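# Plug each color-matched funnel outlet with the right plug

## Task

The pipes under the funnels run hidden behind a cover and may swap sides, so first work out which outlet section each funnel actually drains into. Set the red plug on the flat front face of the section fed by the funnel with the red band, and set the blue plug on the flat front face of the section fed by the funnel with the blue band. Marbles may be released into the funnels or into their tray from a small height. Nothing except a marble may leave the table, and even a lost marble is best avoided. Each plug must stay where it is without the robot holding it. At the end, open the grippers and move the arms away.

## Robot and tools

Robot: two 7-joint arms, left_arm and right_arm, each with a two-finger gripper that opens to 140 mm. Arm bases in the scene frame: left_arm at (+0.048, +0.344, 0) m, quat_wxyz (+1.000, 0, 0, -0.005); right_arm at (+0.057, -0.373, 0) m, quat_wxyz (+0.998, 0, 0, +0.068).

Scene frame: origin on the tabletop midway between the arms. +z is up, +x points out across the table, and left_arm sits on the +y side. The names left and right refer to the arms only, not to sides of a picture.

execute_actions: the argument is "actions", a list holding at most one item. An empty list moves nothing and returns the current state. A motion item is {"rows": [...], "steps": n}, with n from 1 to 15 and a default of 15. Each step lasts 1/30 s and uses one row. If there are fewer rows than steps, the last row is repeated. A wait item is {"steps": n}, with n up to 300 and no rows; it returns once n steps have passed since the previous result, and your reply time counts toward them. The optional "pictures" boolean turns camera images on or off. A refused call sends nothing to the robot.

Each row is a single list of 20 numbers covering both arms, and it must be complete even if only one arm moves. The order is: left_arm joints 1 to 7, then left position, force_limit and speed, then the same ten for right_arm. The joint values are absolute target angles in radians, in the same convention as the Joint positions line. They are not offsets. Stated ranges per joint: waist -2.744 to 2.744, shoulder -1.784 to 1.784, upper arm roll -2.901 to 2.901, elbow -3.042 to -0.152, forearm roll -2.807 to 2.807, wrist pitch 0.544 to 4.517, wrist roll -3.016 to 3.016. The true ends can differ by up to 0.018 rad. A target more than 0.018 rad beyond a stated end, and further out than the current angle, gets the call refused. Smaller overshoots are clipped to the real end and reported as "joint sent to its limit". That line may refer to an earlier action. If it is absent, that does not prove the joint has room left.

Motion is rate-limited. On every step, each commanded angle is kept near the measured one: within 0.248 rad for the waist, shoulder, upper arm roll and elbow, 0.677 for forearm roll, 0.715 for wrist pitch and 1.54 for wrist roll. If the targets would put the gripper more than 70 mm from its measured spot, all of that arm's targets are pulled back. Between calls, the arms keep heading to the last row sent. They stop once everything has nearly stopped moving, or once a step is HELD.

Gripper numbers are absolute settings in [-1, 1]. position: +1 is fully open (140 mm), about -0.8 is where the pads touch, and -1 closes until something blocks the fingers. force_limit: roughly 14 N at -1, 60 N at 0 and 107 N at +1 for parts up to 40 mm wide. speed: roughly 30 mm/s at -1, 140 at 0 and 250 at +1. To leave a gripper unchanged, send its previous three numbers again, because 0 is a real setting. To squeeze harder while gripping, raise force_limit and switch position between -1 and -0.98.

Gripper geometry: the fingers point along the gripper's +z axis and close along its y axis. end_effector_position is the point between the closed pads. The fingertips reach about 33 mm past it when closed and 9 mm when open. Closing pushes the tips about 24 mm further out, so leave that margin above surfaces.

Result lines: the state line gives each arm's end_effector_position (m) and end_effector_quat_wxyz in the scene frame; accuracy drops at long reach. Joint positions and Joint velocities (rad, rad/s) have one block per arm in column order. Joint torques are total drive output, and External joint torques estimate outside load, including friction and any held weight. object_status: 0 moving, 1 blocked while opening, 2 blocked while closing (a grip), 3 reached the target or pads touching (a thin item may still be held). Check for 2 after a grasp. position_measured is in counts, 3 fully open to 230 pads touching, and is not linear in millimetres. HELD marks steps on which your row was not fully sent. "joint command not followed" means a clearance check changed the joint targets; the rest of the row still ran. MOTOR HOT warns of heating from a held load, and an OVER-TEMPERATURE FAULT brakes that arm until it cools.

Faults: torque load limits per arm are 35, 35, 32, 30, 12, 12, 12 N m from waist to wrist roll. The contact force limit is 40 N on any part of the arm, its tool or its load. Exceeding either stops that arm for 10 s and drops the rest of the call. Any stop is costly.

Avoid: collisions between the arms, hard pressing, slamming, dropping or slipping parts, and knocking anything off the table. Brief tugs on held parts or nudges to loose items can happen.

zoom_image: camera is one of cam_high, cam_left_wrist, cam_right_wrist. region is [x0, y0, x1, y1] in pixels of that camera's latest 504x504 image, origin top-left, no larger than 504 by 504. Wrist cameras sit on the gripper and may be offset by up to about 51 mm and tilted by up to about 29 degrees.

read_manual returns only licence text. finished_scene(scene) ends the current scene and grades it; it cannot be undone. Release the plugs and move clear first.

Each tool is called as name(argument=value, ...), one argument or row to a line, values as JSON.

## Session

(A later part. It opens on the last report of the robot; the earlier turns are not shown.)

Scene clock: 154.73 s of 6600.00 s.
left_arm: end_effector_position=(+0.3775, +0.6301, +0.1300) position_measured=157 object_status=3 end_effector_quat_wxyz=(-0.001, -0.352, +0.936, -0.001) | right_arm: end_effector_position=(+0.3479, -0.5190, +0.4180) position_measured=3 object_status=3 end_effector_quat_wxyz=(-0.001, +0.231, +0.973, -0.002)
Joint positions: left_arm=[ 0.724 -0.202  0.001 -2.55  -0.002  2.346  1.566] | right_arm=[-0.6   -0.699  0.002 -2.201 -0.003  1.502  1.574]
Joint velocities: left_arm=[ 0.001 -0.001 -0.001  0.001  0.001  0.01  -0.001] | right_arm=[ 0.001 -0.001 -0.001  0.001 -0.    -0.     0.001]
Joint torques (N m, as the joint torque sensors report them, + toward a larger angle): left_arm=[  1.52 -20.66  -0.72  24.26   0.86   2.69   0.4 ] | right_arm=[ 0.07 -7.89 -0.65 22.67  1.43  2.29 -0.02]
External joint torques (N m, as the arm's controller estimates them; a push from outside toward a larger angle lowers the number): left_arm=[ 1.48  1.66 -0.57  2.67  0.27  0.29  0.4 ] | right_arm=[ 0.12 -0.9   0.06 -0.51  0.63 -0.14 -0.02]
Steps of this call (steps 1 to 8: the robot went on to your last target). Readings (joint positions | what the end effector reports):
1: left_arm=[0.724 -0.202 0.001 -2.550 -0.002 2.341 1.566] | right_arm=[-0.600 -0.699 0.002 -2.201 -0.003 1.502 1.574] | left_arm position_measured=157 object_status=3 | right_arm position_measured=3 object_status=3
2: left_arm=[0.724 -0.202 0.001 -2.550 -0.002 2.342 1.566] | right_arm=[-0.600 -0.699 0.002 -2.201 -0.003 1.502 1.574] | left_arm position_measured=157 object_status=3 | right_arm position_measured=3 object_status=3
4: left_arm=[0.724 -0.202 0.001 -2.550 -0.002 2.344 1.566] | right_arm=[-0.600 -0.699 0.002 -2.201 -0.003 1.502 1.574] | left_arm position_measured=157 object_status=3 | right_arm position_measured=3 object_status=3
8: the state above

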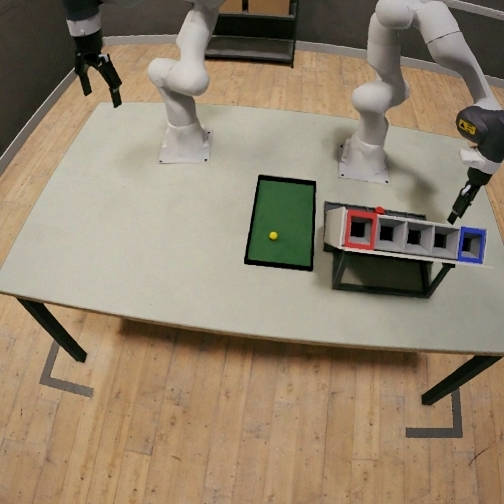

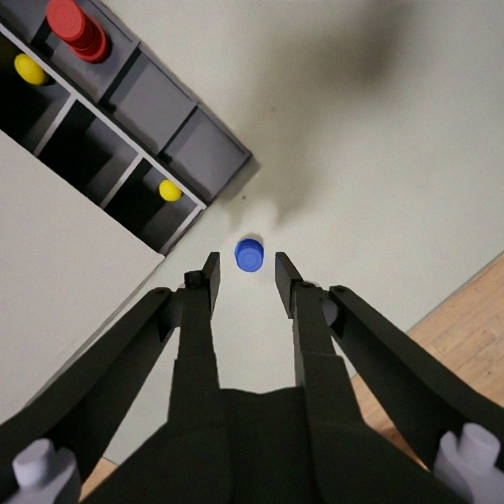

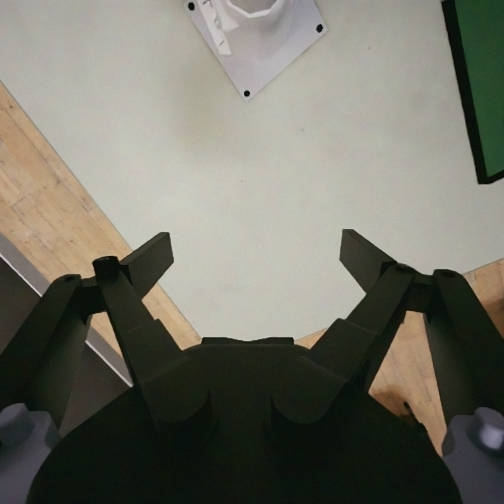

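execute_actions(
  actions=[
    {"rows":[[0.732,-0.11,0,-2.568,0,2.48,1.57,-0.22,-0.4,-0.5,-0.6,-0.7,0,-2.2,0,1.5,1.57,1,0,0]],"steps":12},
  ],
  pictures=false,
)

execute_actions(
  actions=[
    {"rows":[[0.732,-0.06,0,-2.58,0,2.55,1.57,-0.22,-0.4,-0.5,-0.6,-0.7,0,-2.2,0,1.5,1.57,1,0,0],[0.732,-0.06,0,-2.58,0,2.55,1.57,-0.22,-0.4,-0.5,-0.6,-0.7,0,-2.2,0,1.5,1.57,1,0,0],[0.732,-0.06,0,-2.58,0,2.57,1.57,-0.22,-0.4,-0.5,-0.6,-0.7,0,-2.2,0,1.5,1.57,1,0,0],[0.732,-0.06,0,-2.58,0,2.583,1.57,-0.22,-0.4,-0.5,-0.6,-0.7,0,-2.2,0,1.5,1.57,1,0,0],[0.732,-0.009,0,-2.589,0,2.583,1.57,-0.22,-0.4,-0.5,-0.6,-0.7,0,-2.2,0,1.5,1.57,1,0,0]],"steps":15},
  ],
  pictures=false,
)

execute_actions(
  actions=[
    {"rows":[[0.732,-0.009,0,-2.589,0,2.583,1.57,-1,-0.4,-0.5,-0.6,-0.7,0,-2.2,0,1.5,1.57,1,0,0]],"steps":15},
  ],
  pictures=false,
)

execute_actions(
  actions=[
    {"steps":5},
  ],
  pictures=false,
)

execute_actions(
  actions=[
    {"rows":[[0.732,-0.24,0,-2.58,0,2.33,1.57,-1,-0.4,-0.5,-0.6,-0.7,0,-2.2,0,1.5,1.57,1,0,0]],"steps":12},
  ],
  pictures=false,
)

execute_actions(
  actions=[
    {"rows":[[0.577,-0.55,0,-2.858,0,2.308,2.137,-1,-0.4,-0.5,-0.6,-0.7,0,-2.2,0,1.5,1.57,1,0,0]],"steps":15},
  ],
  pictures=false,
)

execute_actions(
  actions=[
    {"rows":[[0.577,-0.43,0,-2.9,0,2.475,2.137,-1,-0.4,-0.5,-0.6,-0.7,0,-2.2,0,1.5,1.57,1,0,0]],"steps":15},
  ],
)

Scene clock: 165.57 s of 6600.00 s.
left_arm: end_effector_position=(+0.3809, +0.6364, +0.0922) position_measured=157 object_status=3 end_effector_quat_wxyz=(+0.003, -0.355, +0.935, +0.000) | right_arm: end_effector_position=(+0.3479, -0.5190, +0.4180) position_measured=3 object_status=3 end_effector_quat_wxyz=(-0.001, +0.231, +0.973, -0.002)
Joint positions: left_arm=[ 0.73  -0.11   0.001 -2.569 -0.002  2.465  1.566] | right_arm=[-0.6   -0.699  0.002 -2.201 -0.003  1.502  1.574]
Joint velocities: left_arm=[ 0.001 -0.001 -0.001 -0.    -0.     0.078  0.001] | right_arm=[ 0.     0.     0.001 -0.001  0.001 -0.     0.003]
Joint torques (N m, as the joint torque sensors report them, + toward a larger angle): left_arm=[  1.34 -24.    -1.24  23.27   0.72   2.68   0.31] | right_arm=[ 0.1  -7.36 -0.55 22.4   1.42  2.3  -0.05]
External joint torques (N m, as the arm's controller estimates them; a push from outside toward a larger angle lowers the number): left_arm=[ 1.36  0.2  -1.12  3.05  0.21  0.29  0.31] | right_arm=[ 0.07 -0.54  0.03 -0.63  0.6  -0.11 -0.05]
Steps of this call (steps 1 to 15: the robot went on to your last target; steps 16 to 90: nothing new was sent; then 7.43 s passed at rest; steps 91 to 102: all 12 steps of this action). Readings (joint positions | what the end effector reports):
91: left_arm=[0.725 -0.188 0.001 -2.549 -0.002 2.371 1.566] | right_arm=[-0.600 -0.699 0.002 -2.201 -0.003 1.502 1.574] | left_arm position_measured=157 object_status=3 | right_arm position_measured=3 object_status=3
92: left_arm=[0.727 -0.166 0.001 -2.551 -0.002 2.392 1.566] | right_arm=[-0.600 -0.699 0.002 -2.201 -0.003 1.502 1.574] | left_arm position_measured=157 object_status=3 | right_arm position_measured=3 object_status=3
94: left_arm=[0.729 -0.131 0.001 -2.562 -0.002 2.419 1.566] | right_arm=[-0.600 -0.699 0.002 -2.201 -0.003 1.502 1.574] | left_arm position_measured=157 object_status=3 | right_arm position_measured=3 object_status=3
98: left_arm=[0.730 -0.111 0.001 -2.570 -0.002 2.449 1.566] | right_arm=[-0.600 -0.699 0.002 -2.201 -0.003 1.502 1.574] | left_arm position_measured=157 object_status=3 | right_arm position_measured=3 object_status=3
102: the state above

Scene clock: 166.07 s of 6600.00 s.
left_arm: end_effector_position=(+0.3780, +0.6340, +0.0497) position_measured=157 object_status=3 end_effector_quat_wxyz=(-0.003, -0.355, +0.935, -0.002) | right_arm: end_effector_position=(+0.3479, -0.5190, +0.4180) position_measured=3 object_status=3 end_effector_quat_wxyz=(-0.001, +0.231, +0.973, -0.002)
Joint positions: left_arm=[ 0.73  -0.01   0.001 -2.59  -0.002  2.573  1.566] | right_arm=[-0.6   -0.699  0.002 -2.201 -0.003  1.502  1.574]
Joint velocities: left_arm=[ 0.    -0.    -0.     0.001  0.001  0.046  0.   ] | right_arm=[-0.001  0.001 -0.001 -0.001 -0.    -0.     0.   ]
Joint torques (N m, as the joint torque sensors report them, + toward a larger angle): left_arm=[  0.97 -25.21  -1.31  20.76   0.68   2.68   0.23] | right_arm=[-0.7  -7.35 -0.47 23.01  1.54  2.21  0.02]
External joint torques (N m, as the arm's controller estimates them; a push from outside toward a larger angle lowers the number): left_arm=[ 0.98  0.9  -1.29  2.09  0.24  0.29  0.23] | right_arm=[-0.69 -0.49  0.19 -0.06  0.73 -0.2   0.02]
Steps of this call (steps 1 to 15: all 15 steps of this action). Readings (joint positions | what the end effector reports):
1: left_arm=[0.730 -0.103 0.001 -2.569 -0.002 2.480 1.566] | right_arm=[-0.600 -0.699 0.002 -2.201 -0.003 1.502 1.574] | left_arm position_measured=157 object_status=3 | right_arm position_measured=3 object_status=3
2: left_arm=[0.730 -0.091 0.001 -2.570 -0.002 2.493 1.566] | right_arm=[-0.600 -0.699 0.002 -2.201 -0.003 1.502 1.574] | left_arm position_measured=157 object_status=3 | right_arm position_measured=3 object_status=3
4: left_arm=[0.730 -0.072 0.001 -2.576 -0.002 2.518 1.566] | right_arm=[-0.600 -0.699 0.002 -2.201 -0.003 1.502 1.574] | left_arm position_measured=157 object_status=3 | right_arm position_measured=3 object_status=3
8: left_arm=[0.730 -0.021 0.001 -2.586 -0.002 2.552 1.566] | right_arm=[-0.600 -0.699 0.002 -2.201 -0.003 1.502 1.574] | left_arm position_measured=157 object_status=3 | right_arm position_measured=3 object_status=3
15: the state above

Scene clock: 166.57 s of 6600.00 s.
left_arm: end_effector_position=(+0.3795, +0.6353, +0.0503) position_measured=191 object_status=2 end_effector_quat_wxyz=(-0.000, -0.355, +0.935, -0.001) | right_arm: end_effector_position=(+0.3479, -0.5190, +0.4180) position_measured=3 object_status=3 end_effector_quat_wxyz=(-0.001, +0.231, +0.973, -0.002)
Joint positions: left_arm=[ 0.73  -0.01   0.001 -2.59  -0.002  2.578  1.566] | right_arm=[-0.6   -0.699  0.002 -2.201 -0.003  1.502  1.574]
Joint velocities: left_arm=[ 0.002  0.001 -0.001  0.001  0.    -0.    -0.   ] | right_arm=[ 0.002 -0.001  0.001 -0.001 -0.001 -0.     0.001]
Joint torques (N m, as the joint torque sensors report them, + toward a larger angle): left_arm=[  1.9  -25.12  -0.98  20.46   0.74   3.12   0.34] | right_arm=[-0.61 -6.59 -1.   22.62  1.54  2.32 -0.08]
External joint torques (N m, as the arm's controller estimates them; a push from outside toward a larger angle lowers the number): left_arm=[ 1.88  0.99 -0.98  1.75  0.3   0.7   0.34] | right_arm=[-0.65  0.31 -0.41 -0.46  0.73 -0.09 -0.08]
Steps of this call (steps 1 to 15: all 15 steps of this action). Readings (joint positions | what the end effector reports):
1: left_arm=[0.730 -0.010 0.001 -2.590 -0.002 2.574 1.566] | right_arm=[-0.600 -0.699 0.002 -2.201 -0.003 1.502 1.574] | left_arm position_measured=157 object_status=0 | right_arm position_measured=3 object_status=3
2: left_arm=[0.730 -0.010 0.001 -2.590 -0.002 2.575 1.566] | right_arm=[-0.600 -0.699 0.002 -2.201 -0.003 1.502 1.574] | left_arm position_measured=161 object_status=0 | right_arm position_measured=3 object_status=3
4: left_arm=[0.730 -0.010 0.001 -2.590 -0.002 2.577 1.566] | right_arm=[-0.600 -0.699 0.002 -2.201 -0.003 1.502 1.574] | left_arm position_measured=170 object_status=0 | right_arm position_measured=3 object_status=3
8: left_arm=[0.730 -0.010 0.001 -2.590 -0.002 2.578 1.566] | right_arm=[-0.600 -0.699 0.002 -2.201 -0.003 1.502 1.574] | left_arm position_measured=189 object_status=0 | right_arm position_measured=3 object_status=3
15: the state above

Scene clock: 166.73 s of 6600.00 s.
left_arm: end_effector_position=(+0.3795, +0.6353, +0.0503) position_measured=191 object_status=2 end_effector_quat_wxyz=(-0.000, -0.355, +0.935, -0.001) | right_arm: end_effector_position=(+0.3479, -0.5190, +0.4180) position_measured=3 object_status=3 end_effector_quat_wxyz=(-0.001, +0.231, +0.973, -0.002)
Joint positions: left_arm=[ 0.73  -0.01   0.001 -2.59  -0.002  2.578  1.566] | right_arm=[-0.6   -0.699  0.002 -2.201 -0.003  1.502  1.574]
Joint velocities: left_arm=[-0.001  0.    -0.001  0.001  0.001 -0.001 -0.001] | right_arm=[-0.001 -0.001 -0.     0.001  0.001  0.    -0.002]
Joint torques (N m, as the joint torque sensors report them, + toward a larger angle): left_arm=[  0.95 -25.39  -0.8   20.31   0.82   3.2    0.36] | right_arm=[-0.12 -7.66 -0.36 23.35  1.48  2.23 -0.06]
External joint torques (N m, as the arm's controller estimates them; a push from outside toward a larger angle lowers the number): left_arm=[ 0.98  0.72 -0.76  1.63  0.38  0.79  0.37] | right_arm=[-0.12 -0.66  0.27  0.17  0.67 -0.19 -0.06]
Steps of this call (steps 1 to 5: the robot went on to your last target). Readings (joint positions | what the end effector reports):
1: left_arm=[0.730 -0.010 0.001 -2.590 -0.002 2.578 1.566] | right_arm=[-0.600 -0.699 0.002 -2.201 -0.003 1.502 1.574] | left_arm position_measured=191 object_status=2 | right_arm position_measured=3 object_status=3
2: left_arm=[0.730 -0.010 0.001 -2.590 -0.002 2.578 1.566] | right_arm=[-0.600 -0.699 0.002 -2.201 -0.003 1.502 1.574] | left_arm position_measured=191 object_status=2 | right_arm position_measured=3 object_status=3
4: left_arm=[0.730 -0.010 0.001 -2.590 -0.002 2.578 1.566] | right_arm=[-0.600 -0.699 0.002 -2.201 -0.003 1.502 1.574] | left_arm position_measured=191 object_status=2 | right_arm position_measured=3 object_status=3
5: the state above

Scene clock: 167.13 s of 6600.00 s.
left_arm: end_effector_position=(+0.3736, +0.6299, +0.1361) position_measured=191 object_status=2 end_effector_quat_wxyz=(+0.010, -0.355, +0.935, +0.003) | right_arm: end_effector_position=(+0.3479, -0.5190, +0.4180) position_measured=3 object_status=3 end_effector_quat_wxyz=(-0.001, +0.231, +0.973, -0.002)
Joint positions: left_arm=[ 0.73  -0.241  0.001 -2.578 -0.002  2.358  1.566] | right_arm=[-0.6   -0.699  0.002 -2.201 -0.003  1.502  1.574]
Joint velocities: left_arm=[-0.001 -0.001 -0.    -0.029 -0.001 -0.162  0.001] | right_arm=[ 0.001 -0.     0.001  0.001 -0.001 -0.001  0.001]
Joint torques (N m, as the joint torque sensors report them, + toward a larger angle): left_arm=[  0.84 -20.38  -1.    24.31   0.74   2.34   0.28] | right_arm=[-0.27 -7.36 -0.61 23.03  1.42  2.36 -0.05]
External joint torques (N m, as the arm's controller estimates them; a push from outside toward a larger angle lowers the number): left_arm=[ 0.86  1.35 -0.74  1.71  0.13 -0.31  0.28] | right_arm=[-0.31 -0.43 -0.03 -0.11  0.61 -0.06 -0.05]
Steps of this call (steps 1 to 12: all 12 steps of this action). Readings (joint positions | what the end effector reports):
1: left_arm=[0.730 -0.037 0.001 -2.595 -0.002 2.542 1.566] | right_arm=[-0.600 -0.699 0.002 -2.201 -0.003 1.502 1.574] | left_arm position_measured=191 object_status=2 | right_arm position_measured=3 object_status=3
2: left_arm=[0.730 -0.088 0.001 -2.600 -0.002 2.503 1.566] | right_arm=[-0.600 -0.699 0.002 -2.201 -0.003 1.502 1.574] | left_arm position_measured=191 object_status=2 | right_arm position_measured=3 object_status=3
4: left_arm=[0.730 -0.179 0.001 -2.586 -0.002 2.448 1.566] | right_arm=[-0.600 -0.699 0.002 -2.201 -0.003 1.502 1.574] | left_arm position_measured=191 object_status=2 | right_arm position_measured=3 object_status=3
8: left_arm=[0.730 -0.240 0.001 -2.572 -0.002 2.390 1.566] | right_arm=[-0.600 -0.699 0.002 -2.201 -0.003 1.502 1.574] | left_arm position_measured=191 object_status=2 | right_arm position_measured=3 object_status=3
12: the state above

Scene clock: 167.63 s of 6600.00 s.
left_arm: end_effector_position=(+0.3299, +0.5241, +0.1300) position_measured=191 object_status=2 end_effector_quat_wxyz=(+0.001, -0.064, +0.998, +0.001) | right_arm: end_effector_position=(+0.3479, -0.5190, +0.4180) position_measured=3 object_status=3 end_effector_quat_wxyz=(-0.001, +0.231, +0.973, -0.002)
Joint positions: left_arm=[ 0.58  -0.547 -0.002 -2.856 -0.001  2.313  2.011] | right_arm=[-0.6   -0.699  0.002 -2.201 -0.003  1.502  1.574]
Joint velocities: left_arm=[-0.002 -0.007  0.004 -0.007 -0.    -0.014  0.402] | right_arm=[ 0.     0.     0.002 -0.     0.001  0.    -0.001]
Joint torques (N m, as the joint torque sensors report them, + toward a larger angle): left_arm=[ -1.83 -10.83  -0.2   23.95   0.87   2.11   0.48] | right_arm=[-0.33 -6.72 -0.07 23.16  1.45  2.32  0.01]
External joint torques (N m, as the arm's controller estimates them; a push from outside toward a larger angle lowers the number): left_arm=[-1.88 -0.14  0.24  1.78  0.24 -0.34  0.48] | right_arm=[-0.37  0.09  0.49  0.12  0.64 -0.09  0.01]
Steps of this call (steps 1 to 15: all 15 steps of this action). Readings (joint positions | what the end effector reports):
1: left_arm=[0.710 -0.272 0.009 -2.613 -0.001 2.358 1.600] | right_arm=[-0.600 -0.699 0.002 -2.201 -0.003 1.502 1.574] | left_arm position_measured=191 object_status=2 | right_arm position_measured=3 object_status=3
2: left_arm=[0.684 -0.322 0.008 -2.664 -0.001 2.352 1.635] | right_arm=[-0.600 -0.699 0.002 -2.201 -0.003 1.502 1.574] | left_arm position_measured=191 object_status=2 | right_arm position_measured=3 object_status=3
4: left_arm=[0.628 -0.437 0.002 -2.766 -0.001 2.338 1.725] | right_arm=[-0.600 -0.699 0.002 -2.201 -0.003 1.502 1.574] | left_arm position_measured=191 object_status=2 | right_arm position_measured=3 object_status=3
8: left_arm=[0.586 -0.533 -0.003 -2.841 -0.001 2.321 1.870] | right_arm=[-0.600 -0.699 0.002 -2.201 -0.003 1.502 1.574] | left_arm position_measured=191 object_status=2 | right_arm position_measured=3 object_status=3
15: the state above

Scene clock: 168.13 s of 6600.00 s.
left_arm: end_effector_position=(+0.3280, +0.5229, +0.0864) position_measured=191 object_status=2 end_effector_quat_wxyz=(-0.003, -0.015, +1.000, -0.002) | right_arm: end_effector_position=(+0.3479, -0.5190, +0.4180) position_measured=3 object_status=3 end_effector_quat_wxyz=(-0.001, +0.231, +0.973, -0.002)
Joint positions: left_arm=[ 0.579 -0.432 -0.002 -2.901 -0.001  2.463  2.109] | right_arm=[-0.6   -0.699  0.002 -2.201 -0.003  1.502  1.574]
Joint velocities: left_arm=[ 0.001  0.     0.    -0.001 -0.001  0.051  0.077] | right_arm=[ 0.001 -0.002  0.001  0.001 -0.     0.    -0.   ]
Joint torques (N m, as the joint torque sensors report them, + toward a larger angle): left_arm=[ -1.85 -11.47   0.07  22.17   0.7    2.65   0.44] | right_arm=[ 0.17 -7.42 -0.51 22.39  1.38  2.28 -0.01]
External joint torques (N m, as the arm's controller estimates them; a push from outside toward a larger angle lowers the number): left_arm=[-1.84  1.25  0.47  2.17  0.17  0.3   0.44] | right_arm=[ 0.16 -0.46  0.1  -0.76  0.57 -0.14 -0.01]
Steps of this call (steps 1 to 15: all 15 steps of this action). Readings (joint positions | what the end effector reports):
1: left_arm=[0.579 -0.528 -0.002 -2.860 -0.001 2.342 2.024] | right_arm=[-0.600 -0.699 0.002 -2.201 -0.003 1.502 1.574] | left_arm position_measured=191 object_status=2 | right_arm position_measured=3 object_status=3
2: left_arm=[0.579 -0.497 -0.002 -2.868 -0.001 2.368 2.035] | right_arm=[-0.600 -0.699 0.002 -2.201 -0.003 1.502 1.574] | left_arm position_measured=191 object_status=2 | right_arm position_measured=3 object_status=3
4: left_arm=[0.579 -0.454 -0.002 -2.890 -0.001 2.400 2.054] | right_arm=[-0.600 -0.699 0.002 -2.201 -0.003 1.502 1.574] | left_arm position_measured=191 object_status=2 | right_arm position_measured=3 object_status=3
8: left_arm=[0.579 -0.432 -0.002 -2.901 -0.001 2.437 2.082] | right_arm=[-0.600 -0.699 0.002 -2.201 -0.003 1.502 1.574] | left_arm position_measured=191 object_status=2 | right_arm position_measured=3 object_status=3
15: the state above

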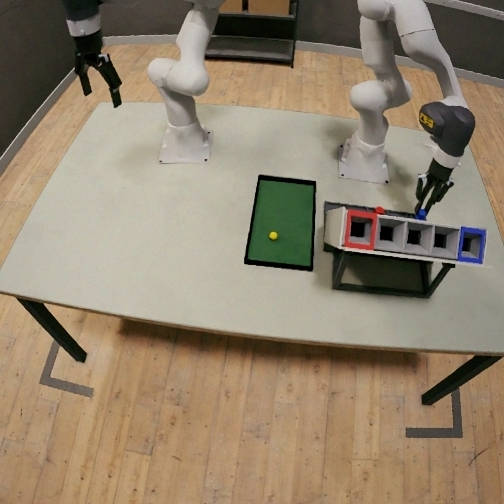

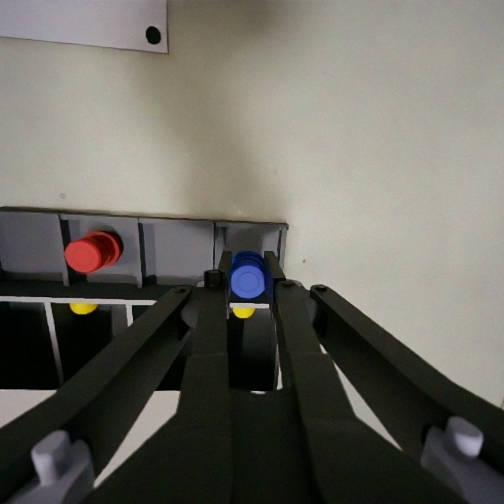

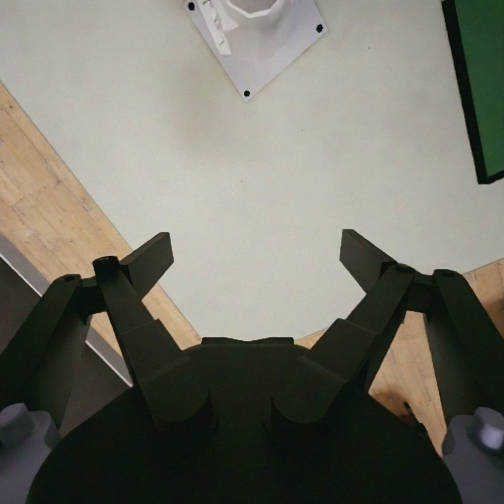

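execute_actions(
  actions=[
    {"rows":[[0.577,-0.39,0,-2.913,0,2.53,2.137,-1,-0.4,-0.5,-0.6,-0.7,0,-2.2,0,1.5,1.57,1,0,0],[0.577,-0.39,0,-2.913,0,2.53,2.137,-1,-0.4,-0.5,-0.6,-0.7,0,-2.2,0,1.5,1.57,1,0,0],[0.577,-0.39,0,-2.913,0,2.55,2.137,-1,-0.4,-0.5,-0.6,-0.7,0,-2.2,0,1.5,1.57,1,0,0],[0.577,-0.39,0,-2.913,0,2.57,2.137,-1,-0.4,-0.5,-0.6,-0.7,0,-2.2,0,1.5,1.57,1,0,0],[0.577,-0.3465,0,-2.927,0,2.578,2.137,-1,-0.4,-0.5,-0.6,-0.7,0,-2.2,0,1.5,1.57,1,0,0]],"steps":15},
  ],
  pictures=false,
)

execute_actions(
  actions=[
    {"rows":[[0.577,-0.3465,0,-2.927,0,2.578,2.137,-0.3,-0.4,-0.5,-0.6,-0.7,0,-2.2,0,1.5,1.57,1,0,0]],"steps":12},
  ],
  pictures=false,
)

execute_actions(
  actions=[
    {"rows":[[0.577,-0.45,0,-2.895,0,2.42,2.137,-0.3,-0.4,-0.5,-0.6,-0.7,0,-2.2,0,1.5,1.57,1,0,0]],"steps":8},
  ],
  pictures=false,
)

execute_actions(
  actions=[
    {"rows":[[0.577,-0.72,0,-2.75,0,2.0,2.137,-0.3,-0.4,-0.5,-0.6,-0.7,0,-2.2,0,1.5,1.57,1,0,0]],"steps":15},
  ],
  pictures=false,
)

execute_actions(
  actions=[
    {"steps":20},
  ],
)

Scene clock: 176.93 s of 6600.00 s.
left_arm: end_effector_position=(+0.3251, +0.5210, +0.0582) position_measured=191 object_status=2 end_effector_quat_wxyz=(-0.005, -0.003, +1.000, -0.003) | right_arm: end_effector_position=(+0.3479, -0.5190, +0.4180) position_measured=3 object_status=3 end_effector_quat_wxyz=(-0.001, +0.231, +0.973, -0.002)
Joint positions: left_arm=[ 0.579 -0.349 -0.002 -2.927 -0.001  2.567  2.133] | right_arm=[-0.6   -0.699  0.002 -2.201 -0.003  1.502  1.574]
Joint velocities: left_arm=[0.001 0.002 0.001 0.001 0.001 0.046 0.   ] | right_arm=[-0.001 -0.002 -0.002 -0.001  0.001 -0.001 -0.   ]
Joint torques (N m, as the joint torque sensors report them, + toward a larger angle): left_arm=[ -1.41 -11.69   1.16  20.3    0.58   2.76   0.39] | right_arm=[ 0.32 -7.58 -1.01 22.06  1.41  2.33 -0.06]
External joint torques (N m, as the arm's controller estimates them; a push from outside toward a larger angle lowers the number): left_arm=[-1.42  2.46  1.48  1.69  0.12  0.4   0.39] | right_arm=[ 0.4  -0.53 -0.27 -1.12  0.62 -0.08 -0.06]
Steps of this call (steps 1 to 30: the robot went on to your last target; steps 31 to 90: nothing new was sent; then 5.30 s passed at rest; steps 91 to 105: all 15 steps of this action). Readings (joint positions | what the end effector reports):
91: left_arm=[0.579 -0.425 -0.002 -2.902 -0.001 2.482 2.133] | right_arm=[-0.600 -0.699 0.002 -2.201 -0.003 1.502 1.574] | left_arm position_measured=191 object_status=2 | right_arm position_measured=3 object_status=3
92: left_arm=[0.579 -0.414 -0.002 -2.904 -0.001 2.491 2.133] | right_arm=[-0.600 -0.699 0.002 -2.201 -0.003 1.502 1.574] | left_arm position_measured=191 object_status=2 | right_arm position_measured=3 object_status=3
94: left_arm=[0.579 -0.399 -0.002 -2.910 -0.001 2.511 2.133] | right_arm=[-0.600 -0.699 0.002 -2.201 -0.003 1.502 1.574] | left_arm position_measured=191 object_status=2 | right_arm position_measured=3 object_status=3
98: left_arm=[0.579 -0.357 -0.002 -2.923 -0.001 2.546 2.133] | right_arm=[-0.600 -0.699 0.002 -2.201 -0.003 1.502 1.574] | left_arm position_measured=191 object_status=2 | right_arm position_measured=3 object_status=3
105: the state above

Scene clock: 177.33 s of 6600.00 s.
left_arm: end_effector_position=(+0.3270, +0.5222, +0.0588) position_measured=167 object_status=0 end_effector_quat_wxyz=(-0.001, -0.003, +1.000, -0.001) | right_arm: end_effector_position=(+0.3479, -0.5190, +0.4180) position_measured=3 object_status=3 end_effector_quat_wxyz=(-0.001, +0.231, +0.973, -0.002)
Joint positions: left_arm=[ 0.579 -0.349 -0.002 -2.927 -0.001  2.575  2.133] | right_arm=[-0.6   -0.699  0.002 -2.201 -0.003  1.502  1.574]
Joint velocities: left_arm=[ 0.     0.001 -0.001  0.    -0.002  0.005  0.   ] | right_arm=[0.001 0.    0.    0.    0.    0.    0.   ]
Joint torques (N m, as the joint torque sensors report them, + toward a larger angle): left_arm=[ -1.1  -12.14   0.78  20.94   0.63   2.83   0.39] | right_arm=[-0.12 -7.48 -0.76 22.48  1.39  2.34 -0.05]
External joint torques (N m, as the arm's controller estimates them; a push from outside toward a larger angle lowers the number): left_arm=[-1.09  2.07  1.11  2.24  0.17  0.43  0.39] | right_arm=[-0.16 -0.56 -0.19 -0.65  0.57 -0.08 -0.05]
Steps of this call (steps 1 to 12: all 12 steps of this action). Readings (joint positions | what the end effector reports):
1: left_arm=[0.579 -0.349 -0.002 -2.927 -0.001 2.569 2.133] | right_arm=[-0.600 -0.699 0.002 -2.201 -0.003 1.502 1.574] | left_arm position_measured=191 object_status=0 | right_arm position_measured=3 object_status=3
2: left_arm=[0.579 -0.349 -0.002 -2.927 -0.001 2.570 2.133] | right_arm=[-0.600 -0.699 0.002 -2.201 -0.003 1.502 1.574] | left_arm position_measured=191 object_status=0 | right_arm position_measured=3 object_status=3
4: left_arm=[0.579 -0.349 -0.002 -2.927 -0.001 2.572 2.133] | right_arm=[-0.600 -0.699 0.002 -2.201 -0.003 1.502 1.574] | left_arm position_measured=178 object_status=0 | right_arm position_measured=3 object_status=3
8: left_arm=[0.579 -0.349 -0.002 -2.927 -0.001 2.574 2.133] | right_arm=[-0.600 -0.699 0.002 -2.201 -0.003 1.502 1.574] | left_arm position_measured=167 object_status=0 | right_arm position_measured=3 object_status=3
12: the state above

Scene clock: 177.60 s of 6600.00 s.
left_arm: end_effector_position=(+0.3324, +0.5256, +0.0936) position_measured=167 object_status=3 end_effector_quat_wxyz=(+0.004, -0.003, +1.000, +0.002) | right_arm: end_effector_position=(+0.3479, -0.5190, +0.4180) position_measured=3 object_status=3 end_effector_quat_wxyz=(-0.001, +0.231, +0.973, -0.002)
Joint positions: left_arm=[ 0.579 -0.447 -0.002 -2.894 -0.001  2.456  2.133] | right_arm=[-0.6   -0.699  0.002 -2.201 -0.003  1.502  1.574]
Joint velocities: left_arm=[ 0.    -0.018 -0.     0.001  0.    -0.198  0.001] | right_arm=[ 0.    -0.001 -0.    -0.    -0.001 -0.    -0.002]
Joint torques (N m, as the joint torque sensors report them, + toward a larger angle): left_arm=[ -1.2  -12.79   0.7   21.86   0.73   2.09   0.23] | right_arm=[-0.47 -7.43 -0.37 22.72  1.54  2.24 -0.2 ]
External joint torques (N m, as the arm's controller estimates them; a push from outside toward a larger angle lowers the number): left_arm=[-1.18 -0.97  1.13  2.03  0.17 -0.33  0.23] | right_arm=[-0.48 -0.54  0.22 -0.38  0.73 -0.18 -0.2 ]
Steps of this call (steps 1 to 8: all 8 steps of this action). Readings (joint positions | what the end effector reports):
1: left_arm=[0.579 -0.366 -0.002 -2.925 -0.001 2.547 2.133] | right_arm=[-0.600 -0.699 0.002 -2.201 -0.003 1.502 1.574] | left_arm position_measured=167 object_status=0 | right_arm position_measured=3 object_status=3
2: left_arm=[0.579 -0.392 -0.002 -2.918 -0.001 2.523 2.133] | right_arm=[-0.600 -0.699 0.002 -2.201 -0.003 1.502 1.574] | left_arm position_measured=167 object_status=3 | right_arm position_measured=3 object_status=3
4: left_arm=[0.579 -0.429 -0.002 -2.902 -0.001 2.492 2.133] | right_arm=[-0.600 -0.699 0.002 -2.201 -0.003 1.502 1.574] | left_arm position_measured=167 object_status=3 | right_arm position_measured=3 object_status=3
8: the state above

Scene clock: 178.10 s of 6600.00 s.
left_arm: end_effector_position=(+0.3205, +0.5179, +0.2107) position_measured=167 object_status=3 end_effector_quat_wxyz=(+0.001, -0.003, +1.000, +0.001) | right_arm: end_effector_position=(+0.3479, -0.5190, +0.4180) position_measured=3 object_status=3 end_effector_quat_wxyz=(-0.001, +0.231, +0.973, -0.002)
Joint positions: left_arm=[ 0.579 -0.719 -0.001 -2.749 -0.001  2.032  2.133] | right_arm=[-0.6   -0.699  0.002 -2.201 -0.003  1.502  1.574]
Joint velocities: left_arm=[ 0.     0.001  0.    -0.002 -0.001 -0.18  -0.001] | right_arm=[ 0.001 -0.001  0.001 -0.001  0.    -0.    -0.001]
Joint torques (N m, as the joint torque sensors report them, + toward a larger angle): left_arm=[-1.41 -7.36  0.29 23.89  1.02  2.1   0.32] | right_arm=[ 0.88 -7.77 -0.52 22.94  1.36  2.24 -0.05]
External joint torques (N m, as the arm's controller estimates them; a push from outside toward a larger angle lowers the number): left_arm=[-1.44 -0.15  0.87 -0.36  0.25 -0.41  0.32] | right_arm=[ 0.84 -0.88  0.03 -0.13  0.54 -0.17 -0.05]
Steps of this call (steps 1 to 15: all 15 steps of this action). Readings (joint positions | what the end effector reports):
1: left_arm=[0.579 -0.473 -0.002 -2.883 -0.001 2.400 2.133] | right_arm=[-0.600 -0.699 0.002 -2.201 -0.003 1.502 1.574] | left_arm position_measured=167 object_status=3 | right_arm position_measured=3 object_status=3
2: left_arm=[0.579 -0.519 -0.002 -2.861 -0.001 2.350 2.133] | right_arm=[-0.600 -0.699 0.002 -2.201 -0.003 1.502 1.574] | left_arm position_measured=167 object_status=3 | right_arm position_measured=3 object_status=3
4: left_arm=[0.579 -0.617 -0.002 -2.806 -0.001 2.249 2.133] | right_arm=[-0.600 -0.699 0.002 -2.201 -0.003 1.502 1.574] | left_arm position_measured=167 object_status=3 | right_arm position_measured=3 object_status=3
8: left_arm=[0.579 -0.714 -0.001 -2.748 -0.001 2.121 2.133] | right_arm=[-0.600 -0.699 0.002 -2.201 -0.003 1.502 1.574] | left_arm position_measured=167 object_status=3 | right_arm position_measured=3 object_status=3
15: the state above

Scene clock: 178.77 s of 6600.00 s.
left_arm: end_effector_position=(+0.3128, +0.5130, +0.2083) position_measured=167 object_status=3 end_effector_quat_wxyz=(-0.011, -0.003, +1.000, -0.007) | right_arm: end_effector_position=(+0.3479, -0.5190, +0.4180) position_measured=3 object_status=3 end_effector_quat_wxyz=(-0.001, +0.231, +0.973, -0.002)
Joint positions: left_arm=[ 0.579 -0.719 -0.001 -2.749 -0.001  2.003  2.133] | right_arm=[-0.6   -0.699  0.002 -2.201 -0.003  1.502  1.574]
Joint velocities: left_arm=[-0.    -0.002  0.     0.    -0.    -0.004 -0.001] | right_arm=[ 0.    -0.    -0.    -0.    -0.001 -0.    -0.   ]
Joint torques (N m, as the joint torque sensors report them, + toward a larger angle): left_arm=[-1.46 -7.26  0.46 25.    0.92  1.91  0.29] | right_arm=[-0.08 -7.3  -1.05 22.73  1.43  2.35 -0.03]
External joint torques (N m, as the arm's controller estimates them; a push from outside toward a larger angle lowers the number): left_arm=[-1.45 -0.12  1.09  1.05  0.15 -0.44  0.29] | right_arm=[-0.09 -0.36 -0.43 -0.41  0.61 -0.07 -0.03]
Steps of this call (steps 1 to 20: the robot went on to your last target). Readings (joint positions | what the end effector reports):
1: left_arm=[0.579 -0.719 -0.001 -2.749 -0.001 2.027 2.133] | right_arm=[-0.600 -0.699 0.002 -2.201 -0.003 1.502 1.574] | left_arm position_measured=167 object_status=3 | right_arm position_measured=3 object_status=3
2: left_arm=[0.579 -0.719 -0.001 -2.749 -0.001 2.022 2.133] | right_arm=[-0.600 -0.699 0.002 -2.201 -0.003 1.502 1.574] | left_arm position_measured=167 object_status=3 | right_arm position_measured=3 object_status=3
4: left_arm=[0.579 -0.719 -0.001 -2.749 -0.001 2.016 2.133] | right_arm=[-0.600 -0.699 0.002 -2.201 -0.003 1.502 1.574] | left_arm position_measured=167 object_status=3 | right_arm position_measured=3 object_status=3
8: left_arm=[0.579 -0.719 -0.001 -2.749 -0.001 2.009 2.133] | right_arm=[-0.600 -0.699 0.002 -2.201 -0.003 1.502 1.574] | left_arm position_measured=167 object_status=3 | right_arm position_measured=3 object_status=3
20: the state above

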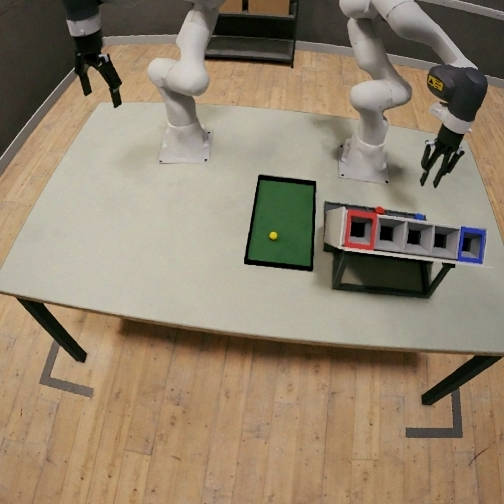

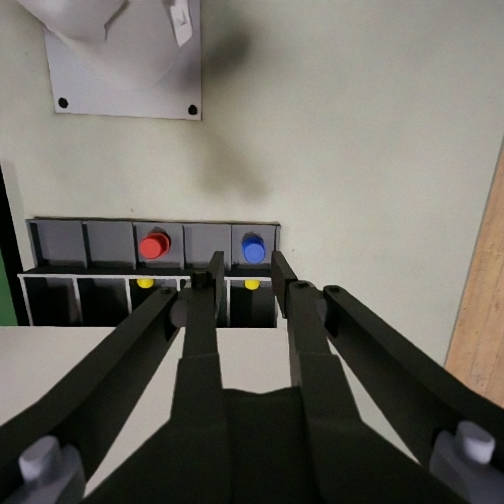

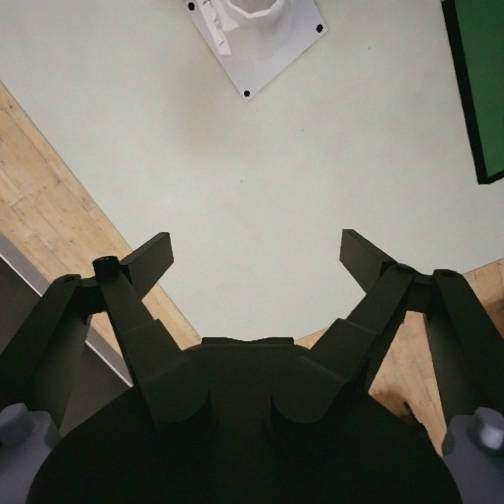

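finished_scene(
  scene=1,
)

The scene is finished: the task was done.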